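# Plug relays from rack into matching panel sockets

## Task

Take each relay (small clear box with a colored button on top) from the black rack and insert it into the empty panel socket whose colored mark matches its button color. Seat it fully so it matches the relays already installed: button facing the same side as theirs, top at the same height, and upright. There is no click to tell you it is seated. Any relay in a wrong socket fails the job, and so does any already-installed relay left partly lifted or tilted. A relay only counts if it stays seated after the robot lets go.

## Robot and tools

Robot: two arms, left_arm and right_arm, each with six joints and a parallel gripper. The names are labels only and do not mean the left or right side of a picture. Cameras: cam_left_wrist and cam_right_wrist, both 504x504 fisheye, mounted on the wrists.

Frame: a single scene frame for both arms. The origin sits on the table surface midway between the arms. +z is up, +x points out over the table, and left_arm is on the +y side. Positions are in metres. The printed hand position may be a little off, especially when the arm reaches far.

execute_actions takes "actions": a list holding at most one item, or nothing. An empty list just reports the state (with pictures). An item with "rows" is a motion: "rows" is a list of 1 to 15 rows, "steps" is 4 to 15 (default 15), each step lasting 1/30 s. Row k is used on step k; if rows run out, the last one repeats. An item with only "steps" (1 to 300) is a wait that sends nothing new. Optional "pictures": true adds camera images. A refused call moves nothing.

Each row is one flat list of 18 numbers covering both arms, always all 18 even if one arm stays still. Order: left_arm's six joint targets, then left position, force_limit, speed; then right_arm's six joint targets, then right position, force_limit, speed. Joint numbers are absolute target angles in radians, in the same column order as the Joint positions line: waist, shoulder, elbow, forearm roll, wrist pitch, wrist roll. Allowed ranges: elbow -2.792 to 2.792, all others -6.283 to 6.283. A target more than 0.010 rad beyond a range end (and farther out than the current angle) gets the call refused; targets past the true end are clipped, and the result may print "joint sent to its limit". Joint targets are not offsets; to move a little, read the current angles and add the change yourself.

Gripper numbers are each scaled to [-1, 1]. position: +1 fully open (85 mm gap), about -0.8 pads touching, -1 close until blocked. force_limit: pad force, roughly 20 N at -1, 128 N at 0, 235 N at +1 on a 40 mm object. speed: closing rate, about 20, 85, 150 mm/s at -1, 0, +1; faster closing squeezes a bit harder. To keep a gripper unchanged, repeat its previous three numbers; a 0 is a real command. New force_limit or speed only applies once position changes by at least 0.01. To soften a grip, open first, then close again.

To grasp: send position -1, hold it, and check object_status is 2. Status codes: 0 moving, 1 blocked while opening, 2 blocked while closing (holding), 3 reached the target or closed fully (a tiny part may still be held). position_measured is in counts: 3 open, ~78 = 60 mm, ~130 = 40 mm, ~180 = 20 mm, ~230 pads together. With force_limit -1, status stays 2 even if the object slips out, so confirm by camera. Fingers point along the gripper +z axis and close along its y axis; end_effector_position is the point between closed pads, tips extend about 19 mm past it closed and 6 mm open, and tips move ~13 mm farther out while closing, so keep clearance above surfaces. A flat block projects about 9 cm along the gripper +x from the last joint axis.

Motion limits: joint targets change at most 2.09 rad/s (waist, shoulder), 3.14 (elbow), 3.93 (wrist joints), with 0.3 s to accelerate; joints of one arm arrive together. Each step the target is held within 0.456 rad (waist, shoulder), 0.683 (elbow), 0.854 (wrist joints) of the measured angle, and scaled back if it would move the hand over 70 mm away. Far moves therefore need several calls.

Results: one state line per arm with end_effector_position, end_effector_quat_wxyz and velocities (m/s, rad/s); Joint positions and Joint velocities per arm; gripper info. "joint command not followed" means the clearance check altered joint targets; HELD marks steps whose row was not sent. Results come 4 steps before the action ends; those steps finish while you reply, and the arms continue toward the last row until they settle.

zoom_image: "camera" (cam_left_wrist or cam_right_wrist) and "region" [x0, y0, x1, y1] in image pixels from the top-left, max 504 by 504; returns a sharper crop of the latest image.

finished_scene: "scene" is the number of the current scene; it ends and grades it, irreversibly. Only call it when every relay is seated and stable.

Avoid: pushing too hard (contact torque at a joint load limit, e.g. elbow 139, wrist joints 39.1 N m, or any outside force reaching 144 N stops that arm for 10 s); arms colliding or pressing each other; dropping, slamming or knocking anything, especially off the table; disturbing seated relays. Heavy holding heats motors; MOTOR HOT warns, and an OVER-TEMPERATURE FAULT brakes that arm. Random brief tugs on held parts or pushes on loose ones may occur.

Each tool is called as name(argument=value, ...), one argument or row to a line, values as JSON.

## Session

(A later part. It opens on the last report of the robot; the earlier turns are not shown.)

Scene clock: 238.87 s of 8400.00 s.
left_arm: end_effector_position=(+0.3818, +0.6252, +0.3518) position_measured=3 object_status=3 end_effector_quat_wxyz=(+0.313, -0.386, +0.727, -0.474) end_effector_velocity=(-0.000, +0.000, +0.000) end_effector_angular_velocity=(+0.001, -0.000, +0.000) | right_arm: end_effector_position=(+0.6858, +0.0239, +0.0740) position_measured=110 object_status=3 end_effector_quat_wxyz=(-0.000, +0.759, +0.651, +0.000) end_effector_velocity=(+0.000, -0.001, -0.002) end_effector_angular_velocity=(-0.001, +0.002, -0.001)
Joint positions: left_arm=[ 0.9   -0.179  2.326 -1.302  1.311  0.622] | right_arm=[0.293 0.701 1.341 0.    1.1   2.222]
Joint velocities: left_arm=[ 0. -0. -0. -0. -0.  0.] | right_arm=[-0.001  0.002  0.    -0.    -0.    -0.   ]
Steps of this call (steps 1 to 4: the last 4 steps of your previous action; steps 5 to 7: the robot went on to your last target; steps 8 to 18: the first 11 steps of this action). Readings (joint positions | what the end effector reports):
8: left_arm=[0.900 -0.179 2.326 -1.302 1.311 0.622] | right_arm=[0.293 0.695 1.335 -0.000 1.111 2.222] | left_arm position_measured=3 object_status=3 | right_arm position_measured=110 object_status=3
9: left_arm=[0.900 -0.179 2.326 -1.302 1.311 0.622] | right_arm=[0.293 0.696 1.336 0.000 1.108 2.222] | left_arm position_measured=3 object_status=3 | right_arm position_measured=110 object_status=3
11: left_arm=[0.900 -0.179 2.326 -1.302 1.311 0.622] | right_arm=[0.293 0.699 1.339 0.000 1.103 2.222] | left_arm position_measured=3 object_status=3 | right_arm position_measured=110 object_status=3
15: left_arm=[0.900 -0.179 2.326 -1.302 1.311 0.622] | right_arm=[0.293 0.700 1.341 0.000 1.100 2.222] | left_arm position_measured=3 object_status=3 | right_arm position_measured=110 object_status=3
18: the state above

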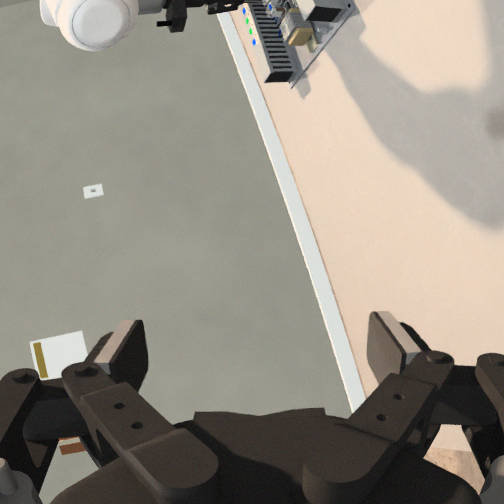

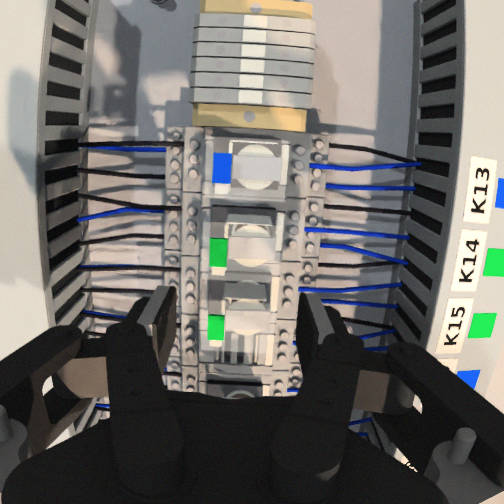

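execute_actions(
  actions=[
    {"rows":[[0.9,-0.179,2.326,-1.302,1.311,0.622,1,0,0,0.2934,0.6785,1.3187,0,1.1444,2.2216,0.15,-0.5,1],[0.9,-0.179,2.326,-1.302,1.311,0.622,1,0,0,0.2934,0.6785,1.3187,0,1.1444,2.2216,0.15,-0.5,1],[0.9,-0.179,2.326,-1.302,1.311,0.622,1,0,0,0.2934,0.6785,1.3187,0,1.1444,2.2216,0.15,-0.5,1],[0.9,-0.179,2.326,-1.302,1.311,0.622,1,0,0,0.2934,0.6785,1.3187,0,1.1444,2.2216,0.15,-0.5,1],[0.9,-0.179,2.326,-1.302,1.311,0.622,1,0,0,0.2934,0.6785,1.3187,0,1.1444,2.2216,0.15,-0.5,1],[0.9,-0.179,2.326,-1.302,1.311,0.622,1,0,0,0.2934,0.6785,1.3187,0,1.1444,2.2216,0.15,-0.5,1],[0.9,-0.179,2.326,-1.302,1.311,0.622,1,0,0,0.2399,0.6274,1.4081,0,1.1061,2.1681,0.15,-0.5,1]],"steps":15},
  ],
)

execute_actions(
  actions=[
    {"rows":[[0.9,-0.179,2.326,-1.302,1.311,0.622,1,0,0,0.2399,0.6274,1.4081,0,1.1061,2.1681,0.15,-0.5,1],[0.9,-0.179,2.326,-1.302,1.311,0.622,1,0,0,0.2399,0.6274,1.4081,0,1.1061,2.1681,0.15,-0.5,1],[0.9,-0.179,2.326,-1.302,1.311,0.622,1,0,0,0.2399,0.6274,1.4081,0,1.1061,2.1681,0.15,-0.5,1],[0.9,-0.179,2.326,-1.302,1.311,0.622,1,0,0,0.2399,0.645,1.424,0,1.0726,2.1681,0.15,-0.5,1],[0.9,-0.179,2.326,-1.302,1.311,0.622,1,0,0,0.2399,0.645,1.424,0,1.0726,2.1681,0.15,-0.5,1],[0.9,-0.179,2.326,-1.302,1.311,0.622,1,0,0,0.2399,0.645,1.424,0,1.0726,2.1681,0.15,-0.5,1],[0.9,-0.179,2.326,-1.302,1.311,0.622,1,0,0,0.2399,0.651,1.4295,0,1.0611,2.1681,0.15,-0.5,1]],"steps":15},
  ],
)

execute_actions(
  actions=[
    {"steps":8},
  ],
  pictures=true,
)

zoom_image(
  camera="cam_right_wrist",
  region=[180,220,300,400],
)

Scene clock: 239.83 s of 8400.00 s.
left_arm: end_effector_position=(+0.3818, +0.6252, +0.3518) position_measured=3 object_status=3 end_effector_quat_wxyz=(+0.313, -0.386, +0.727, -0.474) end_effector_velocity=(+0.000, -0.000, +0.000) end_effector_angular_velocity=(+0.002, -0.001, -0.001) | right_arm: end_effector_position=(+0.6800, -0.0227, +0.1045) position_measured=110 object_status=3 end_effector_quat_wxyz=(-0.000, +0.759, +0.651, -0.001) end_effector_velocity=(-0.049, -0.361, +0.012) end_effector_angular_velocity=(+0.006, -0.017, -0.020)
Joint positions: left_arm=[ 0.9   -0.179  2.326 -1.302  1.311  0.622] | right_arm=[ 0.25   0.637  1.391 -0.     1.114  2.178]
Joint velocities: left_arm=[-0.001 -0.001 -0.     0.    -0.001  0.002] | right_arm=[-0.347 -0.331  0.55  -0.002 -0.237 -0.326]
Steps of this call (steps 1 to 4: the last 4 steps of your previous action; steps 5 to 15: the robot went on to your last target; steps 16 to 18: nothing new was sent; steps 19 to 29: the first 11 steps of this action). Readings (joint positions | what the end effector reports):
19: left_arm=[0.900 -0.179 2.326 -1.302 1.311 0.622] | right_arm=[0.293 0.701 1.341 0.000 1.100 2.222] | left_arm position_measured=3 object_status=3 | right_arm position_measured=110 object_status=3
20: left_arm=[0.900 -0.179 2.326 -1.302 1.311 0.622] | right_arm=[0.293 0.698 1.338 -0.000 1.107 2.222] | left_arm position_measured=3 object_status=3 | right_arm position_measured=110 object_status=3
22: left_arm=[0.900 -0.179 2.326 -1.302 1.311 0.622] | right_arm=[0.293 0.681 1.320 -0.000 1.139 2.222] | left_arm position_measured=3 object_status=3 | right_arm position_measured=110 object_status=3
26: left_arm=[0.900 -0.179 2.326 -1.302 1.311 0.622] | right_arm=[0.290 0.675 1.325 0.000 1.142 2.218] | left_arm position_measured=3 object_status=3 | right_arm position_measured=110 object_status=3
29: the state above

Scene clock: 240.33 s of 8400.00 s.
left_arm: end_effector_position=(+0.3818, +0.6252, +0.3518) position_measured=3 object_status=3 end_effector_quat_wxyz=(+0.313, -0.386, +0.727, -0.474) end_effector_velocity=(+0.000, -0.001, +0.000) end_effector_angular_velocity=(+0.000, -0.001, -0.003) | right_arm: end_effector_position=(+0.6782, -0.0328, +0.0739) position_measured=110 object_status=3 end_effector_quat_wxyz=(+0.000, +0.759, +0.651, -0.000) end_effector_velocity=(+0.001, +0.001, +0.001) end_effector_angular_velocity=(+0.002, -0.006, +0.001)
Joint positions: left_arm=[ 0.9   -0.179  2.326 -1.302  1.311  0.622] | right_arm=[ 0.24   0.651  1.429 -0.     1.061  2.168]
Joint velocities: left_arm=[-0.001  0.    -0.     0.     0.002  0.001] | right_arm=[ 0.001 -0.001  0.    -0.    -0.005 -0.   ]
Steps of this call (steps 1 to 4: the last 4 steps of your previous action; steps 5 to 15: the first 11 steps of this action). Readings (joint positions | what the end effector reports):
5: left_arm=[0.900 -0.179 2.326 -1.302 1.311 0.622] | right_arm=[0.240 0.627 1.408 -0.000 1.106 2.168] | left_arm position_measured=3 object_status=3 | right_arm position_measured=110 object_status=3
6: left_arm=[0.900 -0.179 2.326 -1.302 1.311 0.622] | right_arm=[0.240 0.627 1.408 -0.000 1.106 2.168] | left_arm position_measured=3 object_status=3 | right_arm position_measured=110 object_status=3
8: left_arm=[0.900 -0.179 2.326 -1.302 1.311 0.622] | right_arm=[0.240 0.627 1.408 -0.000 1.106 2.168] | left_arm position_measured=3 object_status=3 | right_arm position_measured=110 object_status=3
12: left_arm=[0.900 -0.179 2.326 -1.302 1.311 0.622] | right_arm=[0.240 0.647 1.426 -0.000 1.068 2.168] | left_arm position_measured=3 object_status=3 | right_arm position_measured=110 object_status=3
15: the state above

Scene clock: 240.60 s of 8400.00 s.
left_arm: end_effector_position=(+0.3818, +0.6252, +0.3518) position_measured=3 object_status=3 end_effector_quat_wxyz=(+0.313, -0.386, +0.727, -0.474) end_effector_velocity=(+0.000, -0.000, -0.000) end_effector_angular_velocity=(-0.001, +0.001, +0.000) | right_arm: end_effector_position=(+0.6782, -0.0328, +0.0739) position_measured=110 object_status=3 end_effector_quat_wxyz=(+0.000, +0.759, +0.651, +0.000) end_effector_velocity=(+0.000, -0.000, +0.001) end_effector_angular_velocity=(+0.000, -0.001, -0.000)
Joint positions: left_arm=[ 0.9   -0.179  2.326 -1.302  1.311  0.622] | right_arm=[ 0.24   0.651  1.429 -0.     1.061  2.168]
Joint velocities: left_arm=[-0.001  0.     0.    -0.    -0.001 -0.001] | right_arm=[-0.    -0.001 -0.    -0.    -0.     0.   ]
Kept back: nothing.
Steps of this call (steps 1 to 4: the last 4 steps of your previous action; steps 5 to 8: the robot went on to your last target). Readings (joint positions | what the end effector reports):
1: left_arm=[0.900 -0.179 2.326 -1.302 1.311 0.622] | right_arm=[0.240 0.651 1.429 -0.000 1.061 2.168] | left_arm position_measured=3 object_status=3 | right_arm position_measured=110 object_status=3
2: left_arm=[0.900 -0.179 2.326 -1.302 1.311 0.622] | right_arm=[0.240 0.651 1.429 -0.000 1.061 2.168] | left_arm position_measured=3 object_status=3 | right_arm position_measured=110 object_status=3
4: left_arm=[0.900 -0.179 2.326 -1.302 1.311 0.622] | right_arm=[0.240 0.651 1.429 -0.000 1.061 2.168] | left_arm position_measured=3 object_status=3 | right_arm position_measured=110 object_status=3
8: the state above

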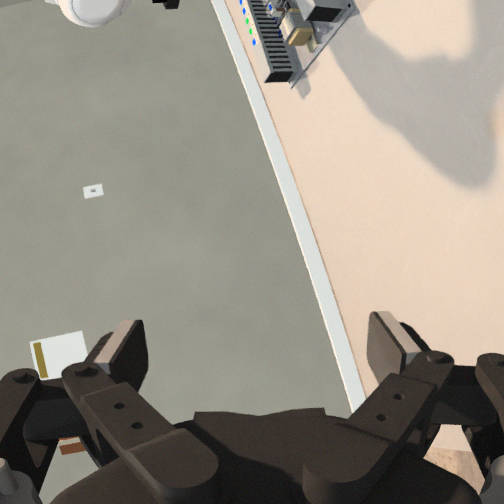

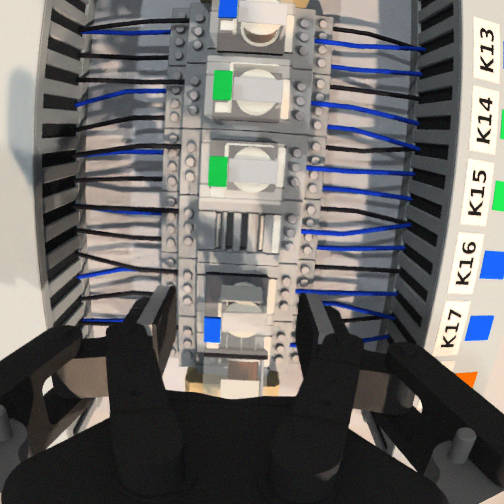

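Region (180, 220, 300, 400) of cam_right_wrist's 504x504 image, scaled by 2.800, with more detail than that image has.

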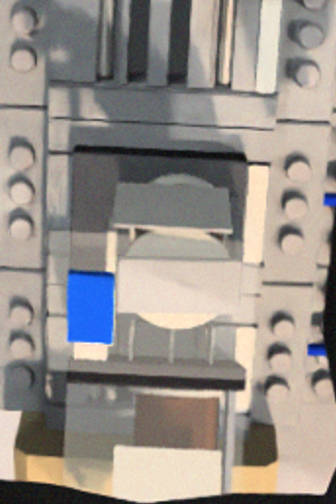

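execute_actions(
  actions=[
    {"rows":[[0.9,-0.179,2.326,-1.302,1.311,0.622,1,0,0,0.2399,0.58,1.36,0,1.2016,2.1681,0.15,-0.5,1],[0.9,-0.179,2.326,-1.302,1.311,0.622,1,0,0,0.2399,0.58,1.36,0,1.2016,2.1681,0.15,-0.5,1],[0.9,-0.179,2.326,-1.302,1.311,0.622,1,0,0,0.2399,0.58,1.36,0,1.2016,2.1681,0.15,-0.5,1],[0.9,-0.179,2.326,-1.302,1.311,0.622,1,0,0,0.2399,0.58,1.36,0,1.2016,2.1681,0.15,-0.5,1],[0.9,-0.179,2.326,-1.302,1.311,0.622,1,0,0,0.2399,0.58,1.36,0,1.2016,2.1681,0.15,-0.5,1],[0.9,-0.179,2.326,-1.302,1.311,0.622,1,0,0,0.2399,0.58,1.36,0,1.2016,2.1681,0.15,-0.5,1],[0.9,-0.179,2.326,-1.302,1.311,0.622,1,0,0,-0.0108,0.4036,1.6385,0,1.0995,2.26,0.15,-0.5,1]],"steps":15},
  ],
)

execute_actions(
  actions=[
    {"steps":15},
  ],
)

execute_actions(
  actions=[
    {"rows":[[0.9,-0.179,2.326,-1.302,1.311,0.622,1,0,0,-0.0108,0.504,1.7255,0,0.9121,2.26,0.15,-0.5,1]],"steps":15},
  ],
  pictures=true,
)

execute_actions(
  actions=[
    {"rows":[[0.9,-0.179,2.326,-1.302,1.311,0.622,1,0,0,-0.0108,0.504,1.7255,0,0.9121,2.26,-1,-0.1,0.5]],"steps":15},
  ],
)

execute_actions(
  actions=[
    {"rows":[[0.9,-0.179,2.326,-1.302,1.311,0.622,1,0,0,-0.0108,0.5015,1.7238,0,0.9163,2.26,-1,-0.1,0.5],[0.9,-0.179,2.326,-1.302,1.311,0.622,1,0,0,-0.0108,0.5015,1.7238,0,0.9163,2.26,-1,-0.1,0.5],[0.9,-0.179,2.326,-1.302,1.311,0.622,1,0,0,-0.0108,0.4983,1.7217,0,0.9216,2.26,-1,-0.1,0.5],[0.9,-0.179,2.326,-1.302,1.311,0.622,1,0,0,-0.0108,0.49,1.716,0,0.9356,2.26,-1,-0.1,0.5],[0.9,-0.179,2.326,-1.302,1.311,0.622,1,0,0,-0.0108,0.482,1.71,0,0.9496,2.26,-1,-0.1,0.5],[0.9,-0.179,2.326,-1.302,1.311,0.622,1,0,0,-0.0108,0.4745,1.705,0,0.9621,2.26,-1,-0.1,0.5],[0.9,-0.179,2.326,-1.302,1.311,0.622,1,0,0,-0.0108,0.4036,1.6385,0,1.0995,2.26,-1,-0.1,0.5]],"steps":15},
  ],
)

execute_actions(
  actions=[
    {"rows":[[0.9,-0.179,2.326,-1.302,1.311,0.622,1,0,0,0.2637,0.607,1.316,0,1.2186,2.194,-1,-0.1,0.5]],"steps":15},
  ],
)

execute_actions(
  actions=[
    {"rows":[[0.9,-0.179,2.326,-1.302,1.311,0.622,1,0,0,0.2637,0.607,1.316,0,1.2186,2.194,-1,-0.1,0.5],[0.9,-0.179,2.326,-1.302,1.311,0.622,1,0,0,0.2637,0.607,1.316,0,1.2186,2.194,-1,-0.1,0.5],[0.9,-0.179,2.326,-1.302,1.311,0.622,1,0,0,0.2637,0.607,1.316,0,1.2186,2.194,-1,-0.1,0.5],[0.9,-0.179,2.326,-1.302,1.311,0.622,1,0,0,0.2637,0.607,1.316,0,1.2186,2.194,-1,-0.1,0.5],[0.9,-0.179,2.326,-1.302,1.311,0.622,1,0,0,0.2637,0.6485,1.3713,0,1.1218,2.194,-1,-0.1,0.5]],"steps":15},
  ],
)

execute_actions(
  actions=[
    {"rows":[[0.9,-0.179,2.326,-1.302,1.311,0.622,1,0,0,0.2637,0.6632,1.3854,0,1.093,2.194,-1,-0.1,0.5],[0.9,-0.179,2.326,-1.302,1.311,0.622,1,0,0,0.2637,0.6632,1.3854,0,1.093,2.194,-1,-0.1,0.5],[0.9,-0.179,2.326,-1.302,1.311,0.622,1,0,0,0.2637,0.6632,1.3854,0,1.093,2.194,-1,-0.1,0.5],[0.9,-0.179,2.326,-1.302,1.311,0.622,1,0,0,0.2637,0.6632,1.3854,0,1.093,2.194,-1,-0.1,0.5],[0.9,-0.179,2.326,-1.302,1.311,0.622,1,0,0,0.2637,0.6632,1.3854,0,1.093,2.194,-1,-0.1,0.5],[0.9,-0.179,2.326,-1.302,1.311,0.622,1,0,0,0.2637,0.6632,1.3854,0,1.093,2.194,-1,-0.1,0.5],[0.9,-0.179,2.326,-1.302,1.311,0.622,1,0,0,0.2637,0.6647,1.3869,0,1.09,2.194,-1,-0.1,0.5]],"steps":15},
  ],
  pictures=true,
)

zoom_image(
  camera="cam_right_wrist",
  region=[180,220,300,400],
)

Scene clock: 241.97 s of 8400.00 s.
left_arm: end_effector_position=(+0.3818, +0.6252, +0.3518) position_measured=3 object_status=3 end_effector_quat_wxyz=(+0.313, -0.386, +0.727, -0.474) end_effector_velocity=(+0.000, -0.001, +0.000) end_effector_angular_velocity=(-0.000, -0.000, -0.002) | right_arm: end_effector_position=(+0.6755, -0.0855, +0.1777) position_measured=110 object_status=3 end_effector_quat_wxyz=(+0.001, +0.783, +0.622, +0.004) end_effector_velocity=(-0.074, -0.613, -0.082) end_effector_angular_velocity=(-0.058, +0.119, -0.860)
Joint positions: left_arm=[ 0.9   -0.179  2.326 -1.302  1.311  0.622] | right_arm=[0.185 0.536 1.417 0.    1.179 2.188]
Joint velocities: left_arm=[-0.002 -0.    -0.     0.     0.001 -0.   ] | right_arm=[-0.64  -0.378  0.768 -0.012 -0.257  0.225]
Steps of this call (steps 1 to 15: the robot went on to your last target; steps 16 to 30: nothing new was sent; steps 31 to 41: the first 11 steps of this action). Readings (joint positions | what the end effector reports):
31: left_arm=[0.900 -0.179 2.326 -1.302 1.311 0.622] | right_arm=[0.240 0.651 1.429 -0.000 1.061 2.168] | left_arm position_measured=3 object_status=3 | right_arm position_measured=110 object_status=3
32: left_arm=[0.900 -0.179 2.326 -1.302 1.311 0.622] | right_arm=[0.240 0.648 1.427 -0.000 1.068 2.168] | left_arm position_measured=3 object_status=3 | right_arm position_measured=110 object_status=3
34: left_arm=[0.900 -0.179 2.326 -1.302 1.311 0.622] | right_arm=[0.240 0.622 1.400 -0.000 1.121 2.168] | left_arm position_measured=3 object_status=3 | right_arm position_measured=110 object_status=3
38: left_arm=[0.900 -0.179 2.326 -1.302 1.311 0.622] | right_arm=[0.236 0.575 1.363 0.000 1.198 2.169] | left_arm position_measured=3 object_status=3 | right_arm position_measured=110 object_status=3
41: the state above

Scene clock: 242.47 s of 8400.00 s.
left_arm: end_effector_position=(+0.3818, +0.6252, +0.3518) position_measured=3 object_status=3 end_effector_quat_wxyz=(+0.313, -0.386, +0.727, -0.474) end_effector_velocity=(-0.000, +0.000, +0.000) end_effector_angular_velocity=(+0.001, -0.001, -0.000) | right_arm: end_effector_position=(+0.6342, -0.2585, +0.1697) position_measured=110 object_status=3 end_effector_quat_wxyz=(+0.000, +0.859, +0.512, +0.000) end_effector_velocity=(-0.001, -0.002, +0.000) end_effector_angular_velocity=(+0.000, +0.000, -0.003)
Joint positions: left_arm=[ 0.9   -0.179  2.326 -1.302  1.311  0.622] | right_arm=[-0.011  0.404  1.638 -0.     1.1    2.26 ]
Joint velocities: left_arm=[ 0.001  0.    -0.    -0.     0.001  0.001] | right_arm=[-0.002 -0.002  0.002  0.    -0.     0.   ]
Kept back: nothing.
Steps of this call (steps 1 to 4: the last 4 steps of your previous action; steps 5 to 15: the robot went on to your last target). Readings (joint positions | what the end effector reports):
1: left_arm=[0.900 -0.179 2.326 -1.302 1.311 0.622] | right_arm=[0.164 0.523 1.441 -0.000 1.171 2.195] | left_arm position_measured=3 object_status=3 | right_arm position_measured=110 object_status=3
2: left_arm=[0.900 -0.179 2.326 -1.302 1.311 0.622] | right_arm=[0.145 0.510 1.462 -0.000 1.163 2.202] | left_arm position_measured=3 object_status=3 | right_arm position_measured=110 object_status=3
4: left_arm=[0.900 -0.179 2.326 -1.302 1.311 0.622] | right_arm=[0.105 0.483 1.507 -0.000 1.147 2.217] | left_arm position_measured=3 object_status=3 | right_arm position_measured=110 object_status=3
8: left_arm=[0.900 -0.179 2.326 -1.302 1.311 0.622] | right_arm=[0.025 0.428 1.598 -0.000 1.114 2.247] | left_arm position_measured=3 object_status=3 | right_arm position_measured=110 object_status=3
15: the state above

Scene clock: 242.83 s of 8400.00 s.
left_arm: end_effector_position=(+0.3818, +0.6252, +0.3518) position_measured=3 object_status=3 end_effector_quat_wxyz=(+0.313, -0.386, +0.727, -0.474) end_effector_velocity=(-0.000, -0.001, +0.000) end_effector_angular_velocity=(+0.000, -0.001, -0.002) | right_arm: end_effector_position=(+0.6342, -0.2587, +0.0541) position_measured=110 object_status=3 end_effector_quat_wxyz=(+0.000, +0.859, +0.512, -0.000) end_effector_velocity=(+0.001, +0.000, -0.001) end_effector_angular_velocity=(+0.001, -0.003, +0.000)
Joint positions: left_arm=[ 0.9   -0.179  2.326 -1.302  1.311  0.622] | right_arm=[-0.011  0.504  1.725 -0.     0.912  2.26 ]
Joint velocities: left_arm=[-0.    -0.     0.     0.     0.001  0.001] | right_arm=[ 0.     0.001 -0.    -0.    -0.005 -0.   ]
Steps of this call (steps 1 to 11: the first 11 steps of this action). Readings (joint positions | what the end effector reports):
1: left_arm=[0.900 -0.179 2.326 -1.302 1.311 0.622] | right_arm=[-0.011 0.404 1.639 -0.000 1.099 2.260] | left_arm position_measured=3 object_status=3 | right_arm position_measured=110 object_status=3
2: left_arm=[0.900 -0.179 2.326 -1.302 1.311 0.622] | right_arm=[-0.011 0.407 1.641 0.000 1.092 2.260] | left_arm position_measured=3 object_status=3 | right_arm position_measured=110 object_status=3
4: left_arm=[0.900 -0.179 2.326 -1.302 1.311 0.622] | right_arm=[-0.011 0.435 1.667 0.000 1.038 2.260] | left_arm position_measured=3 object_status=3 | right_arm position_measured=110 object_status=3
8: left_arm=[0.900 -0.179 2.326 -1.302 1.311 0.622] | right_arm=[-0.011 0.498 1.720 -0.000 0.925 2.260] | left_arm position_measured=3 object_status=3 | right_arm position_measured=110 object_status=3
11: the state above

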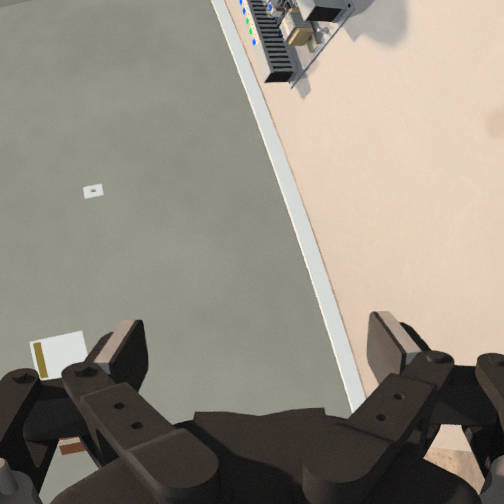

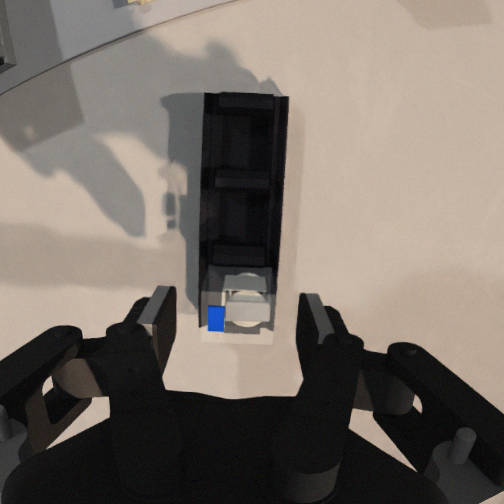

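Scene clock: 243.33 s of 8400.00 s.
left_arm: end_effector_position=(+0.3818, +0.6252, +0.3518) position_measured=3 object_status=3 end_effector_quat_wxyz=(+0.313, -0.386, +0.727, -0.474) end_effector_velocity=(-0.000, +0.000, -0.000) end_effector_angular_velocity=(+0.000, -0.000, +0.001) | right_arm: end_effector_position=(+0.6341, -0.2587, +0.0541) position_measured=167 object_status=0 end_effector_quat_wxyz=(+0.000, +0.859, +0.512, +0.000) end_effector_velocity=(-0.000, +0.001, +0.000) end_effector_angular_velocity=(+0.000, -0.000, +0.000)
Joint positions: left_arm=[ 0.9   -0.179  2.326 -1.302  1.311  0.622] | right_arm=[-0.011  0.504  1.725 -0.     0.912  2.26 ]
Joint velocities: left_arm=[ 0.001  0.001  0.    -0.     0.     0.001] | right_arm=[ 0.001 -0.     0.     0.001 -0.    -0.   ]
Steps of this call (steps 1 to 4: the last 4 steps of your previous action; steps 5 to 15: the first 11 steps of this action). Readings (joint positions | what the end effector reports):
5: left_arm=[0.900 -0.179 2.326 -1.302 1.311 0.622] | right_arm=[-0.011 0.504 1.725 -0.000 0.912 2.260] | left_arm position_measured=3 object_status=3 | right_arm position_measured=110 object_status=0
6: left_arm=[0.900 -0.179 2.326 -1.302 1.311 0.622] | right_arm=[-0.011 0.504 1.725 -0.000 0.912 2.260] | left_arm position_measured=3 object_status=3 | right_arm position_measured=111 object_status=0
8: left_arm=[0.900 -0.179 2.326 -1.302 1.311 0.622] | right_arm=[-0.011 0.504 1.725 -0.000 0.912 2.260] | left_arm position_measured=3 object_status=3 | right_arm position_measured=123 object_status=0
12: left_arm=[0.900 -0.179 2.326 -1.302 1.311 0.622] | right_arm=[-0.011 0.504 1.725 -0.000 0.912 2.260] | left_arm position_measured=3 object_status=3 | right_arm position_measured=162 object_status=0
15: the state above

Scene clock: 243.83 s of 8400.00 s.
left_arm: end_effector_position=(+0.3818, +0.6252, +0.3518) position_measured=3 object_status=3 end_effector_quat_wxyz=(+0.313, -0.386, +0.727, -0.474) end_effector_velocity=(-0.000, -0.000, -0.000) end_effector_angular_velocity=(-0.000, +0.000, -0.000) | right_arm: end_effector_position=(+0.6356, -0.2584, +0.1487) position_measured=167 object_status=2 end_effector_quat_wxyz=(+0.000, +0.859, +0.512, +0.001) end_effector_velocity=(-0.022, -0.004, +0.480) end_effector_angular_velocity=(-0.001, +0.006, -0.000)
Joint positions: left_arm=[ 0.9   -0.179  2.326 -1.302  1.311  0.622] | right_arm=[-0.011  0.421  1.655  0.     1.065  2.26 ]
Joint velocities: left_arm=[-0. -0.  0. -0. -0.  0.] | right_arm=[-0.    -0.405 -0.367  0.001  0.777 -0.   ]
Steps of this call (steps 1 to 4: the last 4 steps of your previous action; steps 5 to 15: the first 11 steps of this action). Readings (joint positions | what the end effector reports):
5: left_arm=[0.900 -0.179 2.326 -1.302 1.311 0.622] | right_arm=[-0.011 0.504 1.725 -0.000 0.912 2.260] | left_arm position_measured=3 object_status=3 | right_arm position_measured=167 object_status=2
6: left_arm=[0.900 -0.179 2.326 -1.302 1.311 0.622] | right_arm=[-0.011 0.503 1.725 -0.000 0.913 2.260] | left_arm position_measured=3 object_status=3 | right_arm position_measured=167 object_status=2
8: left_arm=[0.900 -0.179 2.326 -1.302 1.311 0.622] | right_arm=[-0.011 0.500 1.723 0.000 0.919 2.260] | left_arm position_measured=3 object_status=3 | right_arm position_measured=167 object_status=2
12: left_arm=[0.900 -0.179 2.326 -1.302 1.311 0.622] | right_arm=[-0.011 0.471 1.702 0.000 0.969 2.260] | left_arm position_measured=3 object_status=3 | right_arm position_measured=167 object_status=2
15: the state above

Scene clock: 244.33 s of 8400.00 s.
left_arm: end_effector_position=(+0.3818, +0.6252, +0.3518) position_measured=3 object_status=3 end_effector_quat_wxyz=(+0.313, -0.386, +0.727, -0.474) end_effector_velocity=(+0.000, +0.000, +0.000) end_effector_angular_velocity=(+0.001, -0.001, -0.000) | right_arm: end_effector_position=(+0.6760, -0.1031, +0.1722) position_measured=167 object_status=2 end_effector_quat_wxyz=(+0.000, +0.799, +0.602, +0.000) end_effector_velocity=(+0.072, +0.542, -0.006) end_effector_angular_velocity=(-0.000, -0.000, +0.718)
Joint positions: left_arm=[ 0.9   -0.179  2.326 -1.302  1.311  0.622] | right_arm=[0.165 0.533 1.432 0.    1.176 2.218]
Joint velocities: left_arm=[-0.    -0.    -0.     0.    -0.     0.001] | right_arm=[ 0.578  0.428 -0.678 -0.     0.25  -0.14 ]
Steps of this call (steps 1 to 4: the last 4 steps of your previous action; steps 5 to 15: the first 11 steps of this action). Readings (joint positions | what the end effector reports):
5: left_arm=[0.900 -0.179 2.326 -1.302 1.311 0.622] | right_arm=[-0.011 0.403 1.639 0.000 1.099 2.260] | left_arm position_measured=3 object_status=3 | right_arm position_measured=167 object_status=2
6: left_arm=[0.900 -0.179 2.326 -1.302 1.311 0.622] | right_arm=[-0.007 0.406 1.634 0.000 1.101 2.260] | left_arm position_measured=3 object_status=3 | right_arm position_measured=167 object_status=2
8: left_arm=[0.900 -0.179 2.326 -1.302 1.311 0.622] | right_arm=[0.023 0.428 1.599 0.000 1.114 2.252] | left_arm position_measured=3 object_status=3 | right_arm position_measured=167 object_status=2
12: left_arm=[0.900 -0.179 2.326 -1.302 1.311 0.622] | right_arm=[0.106 0.489 1.502 0.000 1.150 2.233] | left_arm position_measured=3 object_status=3 | right_arm position_measured=167 object_status=2
15: the state above

Scene clock: 244.83 s of 8400.00 s.
left_arm: end_effector_position=(+0.3818, +0.6252, +0.3518) position_measured=3 object_status=3 end_effector_quat_wxyz=(+0.313, -0.386, +0.727, -0.474) end_effector_velocity=(+0.000, -0.001, +0.000) end_effector_angular_velocity=(+0.001, -0.000, -0.002) | right_arm: end_effector_position=(+0.6812, -0.0085, +0.1041) position_measured=167 object_status=2 end_effector_quat_wxyz=(-0.000, +0.760, +0.650, -0.001) end_effector_velocity=(+0.013, +0.012, +0.016) end_effector_angular_velocity=(+0.030, -0.038, -0.003)
Joint positions: left_arm=[ 0.9   -0.179  2.326 -1.302  1.311  0.622] | right_arm=[ 0.264  0.649  1.371 -0.     1.122  2.194]
Joint velocities: left_arm=[-0.002 -0.     0.     0.     0.     0.001] | right_arm=[ 0.002 -0.007 -0.02   0.01  -0.021 -0.   ]
Steps of this call (steps 1 to 4: the last 4 steps of your previous action; steps 5 to 15: the first 11 steps of this action). Readings (joint positions | what the end effector reports):
5: left_arm=[0.900 -0.179 2.326 -1.302 1.311 0.622] | right_arm=[0.254 0.600 1.327 0.000 1.214 2.196] | left_arm position_measured=3 object_status=3 | right_arm position_measured=167 object_status=2
6: left_arm=[0.900 -0.179 2.326 -1.302 1.311 0.622] | right_arm=[0.262 0.606 1.319 0.000 1.218 2.195] | left_arm position_measured=3 object_status=3 | right_arm position_measured=167 object_status=2
8: left_arm=[0.900 -0.179 2.326 -1.302 1.311 0.622] | right_arm=[0.263 0.607 1.316 0.000 1.219 2.194] | left_arm position_measured=3 object_status=3 | right_arm position_measured=167 object_status=2
12: left_arm=[0.900 -0.179 2.326 -1.302 1.311 0.622] | right_arm=[0.264 0.631 1.350 -0.000 1.160 2.194] | left_arm position_measured=3 object_status=3 | right_arm position_measured=167 object_status=2
15: the state above

Scene clock: 245.33 s of 8400.00 s.
left_arm: end_effector_position=(+0.3818, +0.6252, +0.3518) position_measured=3 object_status=3 end_effector_quat_wxyz=(+0.313, -0.386, +0.727, -0.474) end_effector_velocity=(-0.000, +0.000, -0.000) end_effector_angular_velocity=(+0.001, -0.001, +0.001) | right_arm: end_effector_position=(+0.6813, -0.0082, +0.0831) position_measured=167 object_status=2 end_effector_quat_wxyz=(+0.000, +0.760, +0.650, +0.000) end_effector_velocity=(+0.000, +0.000, -0.001) end_effector_angular_velocity=(+0.000, -0.001, +0.000)
Joint positions: left_arm=[ 0.9   -0.179  2.326 -1.302  1.311  0.622] | right_arm=[0.264 0.664 1.387 0.    1.09  2.194]
Joint velocities: left_arm=[ 0.001 -0.     0.     0.     0.     0.001] | right_arm=[ 0.     0.001 -0.     0.    -0.001  0.   ]
Steps of this call (steps 1 to 4: the last 4 steps of your previous action; steps 5 to 15: the first 11 steps of this action). Readings (joint positions | what the end effector reports):
5: left_arm=[0.900 -0.179 2.326 -1.302 1.311 0.622] | right_arm=[0.264 0.649 1.371 -0.000 1.122 2.194] | left_arm position_measured=3 object_status=3 | right_arm position_measured=167 object_status=2
6: left_arm=[0.900 -0.179 2.326 -1.302 1.311 0.622] | right_arm=[0.264 0.651 1.374 0.000 1.114 2.194] | left_arm position_measured=3 object_status=3 | right_arm position_measured=167 object_status=2
8: left_arm=[0.900 -0.179 2.326 -1.302 1.311 0.622] | right_arm=[0.264 0.663 1.386 0.000 1.095 2.194] | left_arm position_measured=3 object_status=3 | right_arm position_measured=167 object_status=2
12: left_arm=[0.900 -0.179 2.326 -1.302 1.311 0.622] | right_arm=[0.264 0.664 1.386 0.000 1.091 2.194] | left_arm position_measured=3 object_status=3 | right_arm position_measured=167 object_status=2
15: the state above

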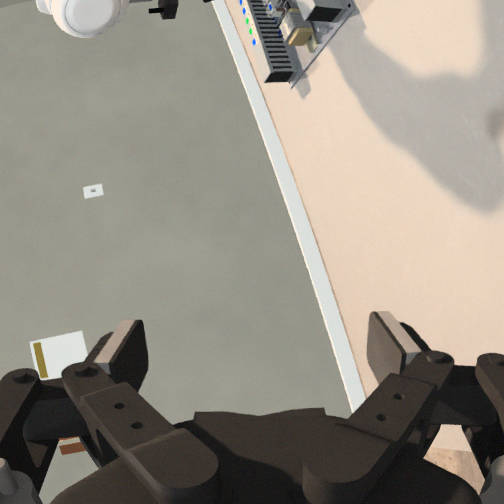

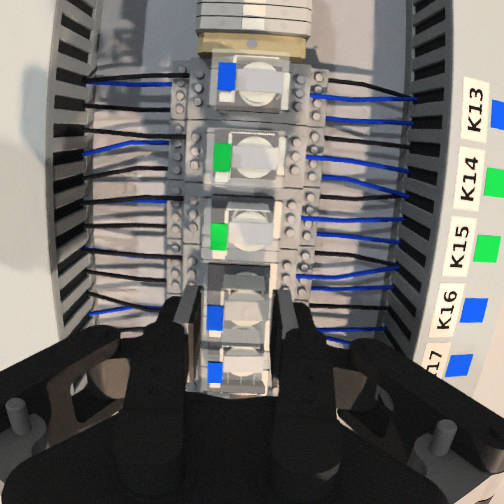

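Region (180, 220, 300, 400) of cam_right_wrist's 504x504 image, scaled by 2.800, with more detail than that image has.

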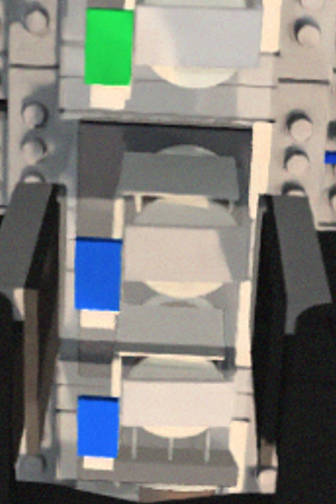

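execute_actions(
  actions=[
    {"rows":[[0.9,-0.179,2.326,-1.302,1.311,0.622,1,0,0,0.2637,0.6654,1.3876,0,1.0886,2.194,-1,-0.1,0.5],[0.9,-0.179,2.326,-1.302,1.311,0.622,1,0,0,0.2637,0.6654,1.3876,0,1.0886,2.194,-1,-0.1,0.5],[0.9,-0.179,2.326,-1.302,1.311,0.622,1,0,0,0.2637,0.6662,1.3883,0,1.0871,2.194,-1,-0.1,0.5],[0.9,-0.179,2.326,-1.302,1.311,0.622,1,0,0,0.2637,0.6662,1.3883,0,1.0871,2.194,-1,-0.1,0.5],[0.9,-0.179,2.326,-1.302,1.311,0.622,1,0,0,0.2637,0.6665,1.3887,0,1.0864,2.194,-1,-0.1,0.5],[0.9,-0.179,2.326,-1.302,1.311,0.622,1,0,0,0.2637,0.6665,1.3887,0,1.0864,2.194,-1,-0.1,0.5],[0.9,-0.179,2.326,-1.302,1.311,0.622,1,0,0,0.2637,0.6669,1.389,0,1.0857,2.194,-1,-0.1,0.5],[0.9,-0.179,2.326,-1.302,1.311,0.622,1,0,0,0.2637,0.6669,1.389,0,1.0857,2.194,-1,-0.1,0.5],[0.9,-0.179,2.326,-1.302,1.311,0.622,1,0,0,0.2637,0.6673,1.3894,0,1.085,2.194,-1,-0.1,0.5]],"steps":15},
  ],
)

execute_actions(
  actions=[
    {"rows":[[0.9,-0.179,2.326,-1.302,1.311,0.622,1,0,0,0.2637,0.6673,1.3894,0,1.085,2.194,-0.2,-0.5,0.5]],"steps":14},
  ],
  pictures=true,
)

Scene clock: 246.13 s of 8400.00 s.
left_arm: end_effector_position=(+0.3818, +0.6252, +0.3518) position_measured=3 object_status=3 end_effector_quat_wxyz=(+0.313, -0.386, +0.727, -0.474) end_effector_velocity=(+0.000, +0.000, -0.000) end_effector_angular_velocity=(-0.000, +0.001, +0.001) | right_arm: end_effector_position=(+0.6812, -0.0083, +0.0795) position_measured=167 object_status=2 end_effector_quat_wxyz=(+0.000, +0.760, +0.650, +0.000) end_effector_velocity=(-0.000, +0.001, -0.002) end_effector_angular_velocity=(+0.000, -0.001, +0.001)
Joint positions: left_arm=[ 0.9   -0.179  2.326 -1.302  1.311  0.622] | right_arm=[0.264 0.667 1.389 0.    1.085 2.194]
Joint velocities: left_arm=[ 0.     0.001 -0.    -0.    -0.001 -0.   ] | right_arm=[ 0.001  0.001  0.002 -0.    -0.004  0.   ]
Steps of this call (steps 1 to 4: the last 4 steps of your previous action; steps 5 to 13: the robot went on to your last target; steps 14 to 24: the first 11 steps of this action). Readings (joint positions | what the end effector reports):
14: left_arm=[0.900 -0.179 2.326 -1.302 1.311 0.622] | right_arm=[0.264 0.665 1.387 0.000 1.090 2.194] | left_arm position_measured=3 object_status=3 | right_arm position_measured=167 object_status=2
15: left_arm=[0.900 -0.179 2.326 -1.302 1.311 0.622] | right_arm=[0.264 0.665 1.387 0.000 1.089 2.194] | left_arm position_measured=3 object_status=3 | right_arm position_measured=167 object_status=2
17: left_arm=[0.900 -0.179 2.326 -1.302 1.311 0.622] | right_arm=[0.264 0.666 1.388 0.000 1.088 2.194] | left_arm position_measured=3 object_status=3 | right_arm position_measured=167 object_status=2
21: left_arm=[0.900 -0.179 2.326 -1.302 1.311 0.622] | right_arm=[0.264 0.667 1.389 0.000 1.086 2.194] | left_arm position_measured=3 object_status=3 | right_arm position_measured=167 object_status=2
24: the state above

Scene clock: 246.60 s of 8400.00 s.
left_arm: end_effector_position=(+0.3818, +0.6252, +0.3518) position_measured=3 object_status=3 end_effector_quat_wxyz=(+0.313, -0.386, +0.727, -0.474) end_effector_velocity=(-0.000, -0.001, +0.000) end_effector_angular_velocity=(-0.000, -0.001, -0.002) | right_arm: end_effector_position=(+0.6812, -0.0083, +0.0791) position_measured=154 object_status=0 end_effector_quat_wxyz=(-0.000, +0.760, +0.650, -0.000) end_effector_velocity=(+0.001, -0.000, +0.002) end_effector_angular_velocity=(+0.001, -0.002, -0.000)
Joint positions: left_arm=[ 0.9   -0.179  2.326 -1.302  1.311  0.622] | right_arm=[0.264 0.668 1.389 0.    1.085 2.194]
Joint velocities: left_arm=[-0.001 -0.001  0.     0.     0.002  0.   ] | right_arm=[-0.    -0.002 -0.001 -0.    -0.    -0.   ]
Steps of this call (steps 1 to 4: the last 4 steps of your previous action; steps 5 to 14: the first 10 steps of this action). Readings (joint positions | what the end effector reports):
5: left_arm=[0.900 -0.179 2.326 -1.302 1.311 0.622] | right_arm=[0.264 0.667 1.389 0.000 1.085 2.194] | left_arm position_measured=3 object_status=3 | right_arm position_measured=167 object_status=0
6: left_arm=[0.900 -0.179 2.326 -1.302 1.311 0.622] | right_arm=[0.264 0.667 1.389 0.000 1.085 2.194] | left_arm position_measured=3 object_status=3 | right_arm position_measured=167 object_status=0
8: left_arm=[0.900 -0.179 2.326 -1.302 1.311 0.622] | right_arm=[0.264 0.668 1.390 0.000 1.085 2.194] | left_arm position_measured=3 object_status=3 | right_arm position_measured=158 object_status=0
12: left_arm=[0.900 -0.179 2.326 -1.302 1.311 0.622] | right_arm=[0.264 0.668 1.390 0.000 1.085 2.194] | left_arm position_measured=3 object_status=3 | right_arm position_measured=155 object_status=0
14: the state above

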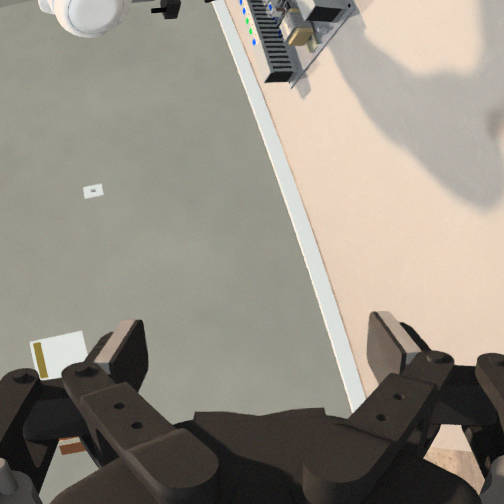

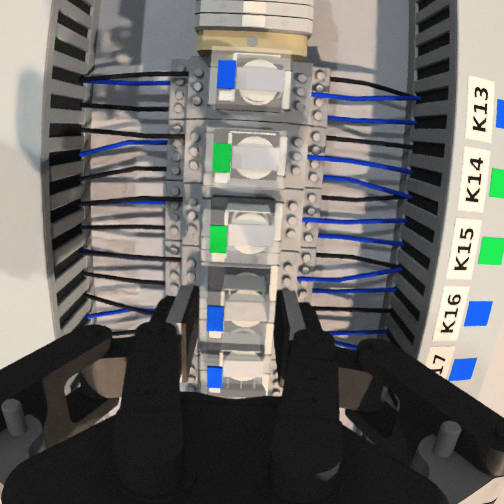

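execute_actions(
  actions=[
    {"rows":[[0.9,-0.179,2.326,-1.302,1.311,0.622,1,0,0,0.2637,0.6485,1.3713,0,1.1218,2.194,-0.2,-0.5,0.5]],"steps":14},
  ],
  pictures=true,
)

zoom_image(
  camera="cam_right_wrist",
  region=[150,160,330,400],
)

Scene clock: 247.20 s of 8400.00 s.
left_arm: end_effector_position=(+0.3818, +0.6252, +0.3518) position_measured=3 object_status=3 end_effector_quat_wxyz=(+0.313, -0.386, +0.727, -0.474) end_effector_velocity=(+0.001, -0.001, +0.000) end_effector_angular_velocity=(+0.001, -0.000, -0.003) | right_arm: end_effector_position=(+0.6812, -0.0083, +0.1050) position_measured=154 object_status=3 end_effector_quat_wxyz=(+0.000, +0.760, +0.650, +0.000) end_effector_velocity=(-0.000, -0.001, -0.001) end_effector_angular_velocity=(-0.002, +0.003, -0.001)
Joint positions: left_arm=[ 0.9   -0.179  2.326 -1.302  1.311  0.622] | right_arm=[0.264 0.648 1.371 0.    1.122 2.194]
Joint velocities: left_arm=[-0.003 -0.    -0.001 -0.    -0.001 -0.   ] | right_arm=[-0.001  0.002 -0.    -0.     0.002 -0.   ]
Steps of this call (steps 1 to 4: the last 4 steps of your previous action; steps 5 to 8: the robot went on to your last target; steps 9 to 18: the first 10 steps of this action). Readings (joint positions | what the end effector reports):
9: left_arm=[0.900 -0.179 2.326 -1.302 1.311 0.622] | right_arm=[0.264 0.667 1.389 -0.000 1.085 2.194] | left_arm position_measured=3 object_status=3 | right_arm position_measured=154 object_status=3
10: left_arm=[0.900 -0.179 2.326 -1.302 1.311 0.622] | right_arm=[0.264 0.665 1.386 -0.000 1.092 2.194] | left_arm position_measured=3 object_status=3 | right_arm position_measured=154 object_status=3
12: left_arm=[0.900 -0.179 2.326 -1.302 1.311 0.622] | right_arm=[0.264 0.650 1.372 -0.000 1.118 2.194] | left_arm position_measured=3 object_status=3 | right_arm position_measured=154 object_status=3
16: left_arm=[0.900 -0.179 2.326 -1.302 1.311 0.622] | right_arm=[0.264 0.648 1.372 0.000 1.122 2.194] | left_arm position_measured=3 object_status=3 | right_arm position_measured=154 object_status=3
18: the state above

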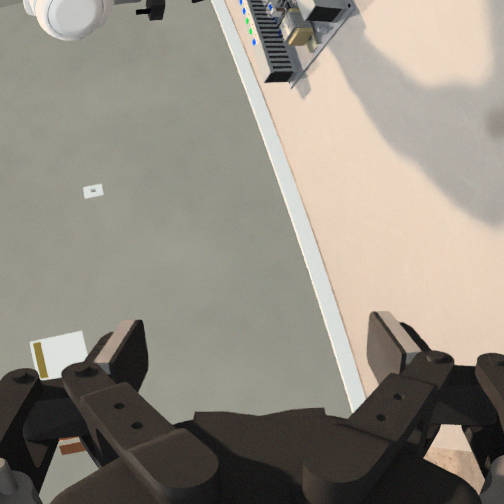

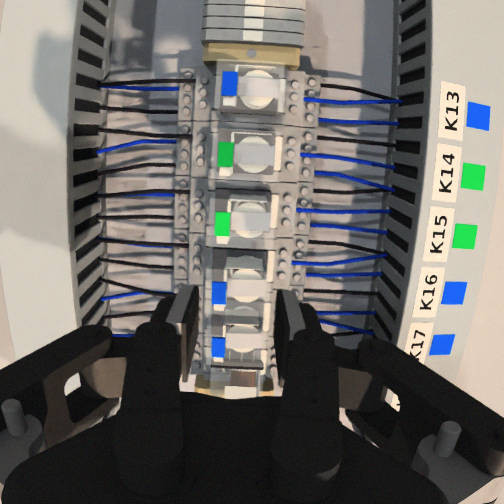

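Region (150, 160, 330, 400) of cam_right_wrist's 504x504 image, scaled by 2.100, with more detail than that image has; it fills the left 378 columns of this view, and the rest is white.

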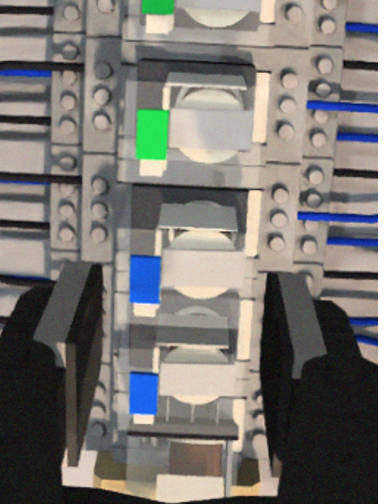

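execute_actions(
  actions=[
    {"rows":[[0.9,-0.179,2.326,-1.302,1.311,0.622,1,0,0,0.263,0.6505,1.368,0,1.1231,2.194,-1,-0.6,1]],"steps":12},
  ],
)

execute_actions(
  actions=[
    {"rows":[[0.9,-0.179,2.326,-1.302,1.311,0.622,1,0,0,0.263,0.6554,1.3732,0,1.113,2.194,-1,-0.6,1],[0.9,-0.179,2.326,-1.302,1.311,0.622,1,0,0,0.263,0.6554,1.3732,0,1.113,2.194,-1,-0.6,1],[0.9,-0.179,2.326,-1.302,1.311,0.622,1,0,0,0.263,0.658,1.3755,0,1.1081,2.194,-1,-0.6,1],[0.9,-0.179,2.326,-1.302,1.311,0.622,1,0,0,0.263,0.659,1.3765,0,1.1061,2.194,-1,-0.6,1],[0.9,-0.179,2.326,-1.302,1.311,0.622,1,0,0,0.263,0.6597,1.3771,0,1.1048,2.194,-1,-0.6,1],[0.9,-0.179,2.326,-1.302,1.311,0.622,1,0,0,0.263,0.6603,1.3777,0,1.1036,2.194,-1,-0.6,1],[0.9,-0.179,2.326,-1.302,1.311,0.622,1,0,0,0.263,0.661,1.3783,0,1.1023,2.194,-1,-0.6,1],[0.9,-0.179,2.326,-1.302,1.311,0.622,1,0,0,0.263,0.6617,1.3789,0,1.101,2.194,-1,-0.6,1],[0.9,-0.179,2.326,-1.302,1.311,0.622,1,0,0,0.263,0.6623,1.3794,0,1.0999,2.194,-1,-0.6,1]],"steps":14},
  ],
  pictures=true,
)

Scene clock: 247.83 s of 8400.00 s.
left_arm: end_effector_position=(+0.3818, +0.6252, +0.3518) position_measured=3 object_status=3 end_effector_quat_wxyz=(+0.313, -0.386, +0.727, -0.474) end_effector_velocity=(+0.000, +0.001, -0.000) end_effector_angular_velocity=(+0.002, -0.000, +0.002) | right_arm: end_effector_position=(+0.6827, -0.0082, +0.1047) position_measured=221 object_status=0 end_effector_quat_wxyz=(+0.000, +0.760, +0.650, -0.000) end_effector_velocity=(-0.000, +0.000, -0.000) end_effector_angular_velocity=(-0.000, +0.000, +0.000)
Joint positions: left_arm=[ 0.9   -0.179  2.326 -1.302  1.311  0.622] | right_arm=[ 0.263  0.65   1.368 -0.     1.123  2.194]
Joint velocities: left_arm=[ 0.001  0.    -0.     0.    -0.002  0.001] | right_arm=[ 0.  0. -0. -0.  0.  0.]
Steps of this call (steps 1 to 4: the last 4 steps of your previous action; steps 5 to 11: the robot went on to your last target; steps 12 to 19: the first 8 steps of this action). Readings (joint positions | what the end effector reports):
12: left_arm=[0.900 -0.179 2.326 -1.302 1.311 0.622] | right_arm=[0.264 0.649 1.371 -0.000 1.122 2.194] | left_arm position_measured=3 object_status=3 | right_arm position_measured=154 object_status=0
13: left_arm=[0.900 -0.179 2.326 -1.302 1.311 0.622] | right_arm=[0.263 0.649 1.369 -0.000 1.123 2.194] | left_arm position_measured=3 object_status=3 | right_arm position_measured=155 object_status=0
15: left_arm=[0.900 -0.179 2.326 -1.302 1.311 0.622] | right_arm=[0.263 0.650 1.368 -0.000 1.123 2.194] | left_arm position_measured=3 object_status=3 | right_arm position_measured=171 object_status=0
19: the state above

Scene clock: 248.30 s of 8400.00 s.
left_arm: end_effector_position=(+0.3818, +0.6252, +0.3518) position_measured=3 object_status=3 end_effector_quat_wxyz=(+0.313, -0.386, +0.727, -0.474) end_effector_velocity=(-0.000, +0.000, -0.001) end_effector_angular_velocity=(-0.001, +0.001, +0.000) | right_arm: end_effector_position=(+0.6829, -0.0082, +0.0897) position_measured=231 object_status=3 end_effector_quat_wxyz=(+0.000, +0.760, +0.650, +0.000) end_effector_velocity=(-0.002, +0.000, -0.018) end_effector_angular_velocity=(-0.001, +0.002, +0.001)
Joint positions: left_arm=[ 0.9   -0.179  2.326 -1.302  1.311  0.622] | right_arm=[ 0.263  0.662  1.379 -0.     1.101  2.194]
Joint velocities: left_arm=[ 0.     0.001  0.001  0.    -0.     0.   ] | right_arm=[ 0.001  0.012  0.016  0.    -0.026 -0.   ]
Steps of this call (steps 1 to 4: the last 4 steps of your previous action; steps 5 to 14: the first 10 steps of this action). Readings (joint positions | what the end effector reports):
5: left_arm=[0.900 -0.179 2.326 -1.302 1.311 0.622] | right_arm=[0.263 0.651 1.368 -0.000 1.123 2.194] | left_arm position_measured=3 object_status=3 | right_arm position_measured=231 object_status=0
6: left_arm=[0.900 -0.179 2.326 -1.302 1.311 0.622] | right_arm=[0.263 0.652 1.370 -0.000 1.119 2.194] | left_arm position_measured=3 object_status=3 | right_arm position_measured=231 object_status=3
8: left_arm=[0.900 -0.179 2.326 -1.302 1.311 0.622] | right_arm=[0.263 0.657 1.374 -0.000 1.111 2.194] | left_arm position_measured=3 object_status=3 | right_arm position_measured=231 object_status=3
12: left_arm=[0.900 -0.179 2.326 -1.302 1.311 0.622] | right_arm=[0.263 0.661 1.378 -0.000 1.103 2.194] | left_arm position_measured=3 object_status=3 | right_arm position_measured=231 object_status=3
14: the state above

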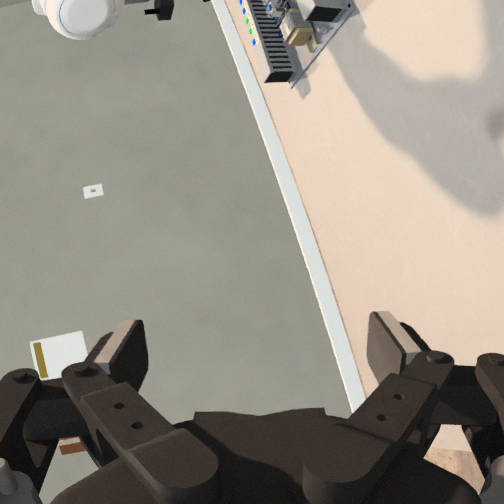

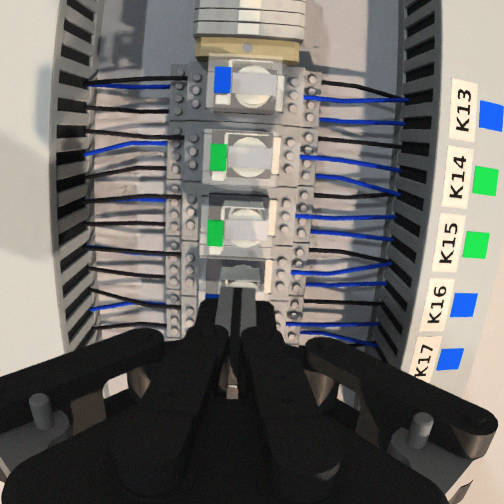

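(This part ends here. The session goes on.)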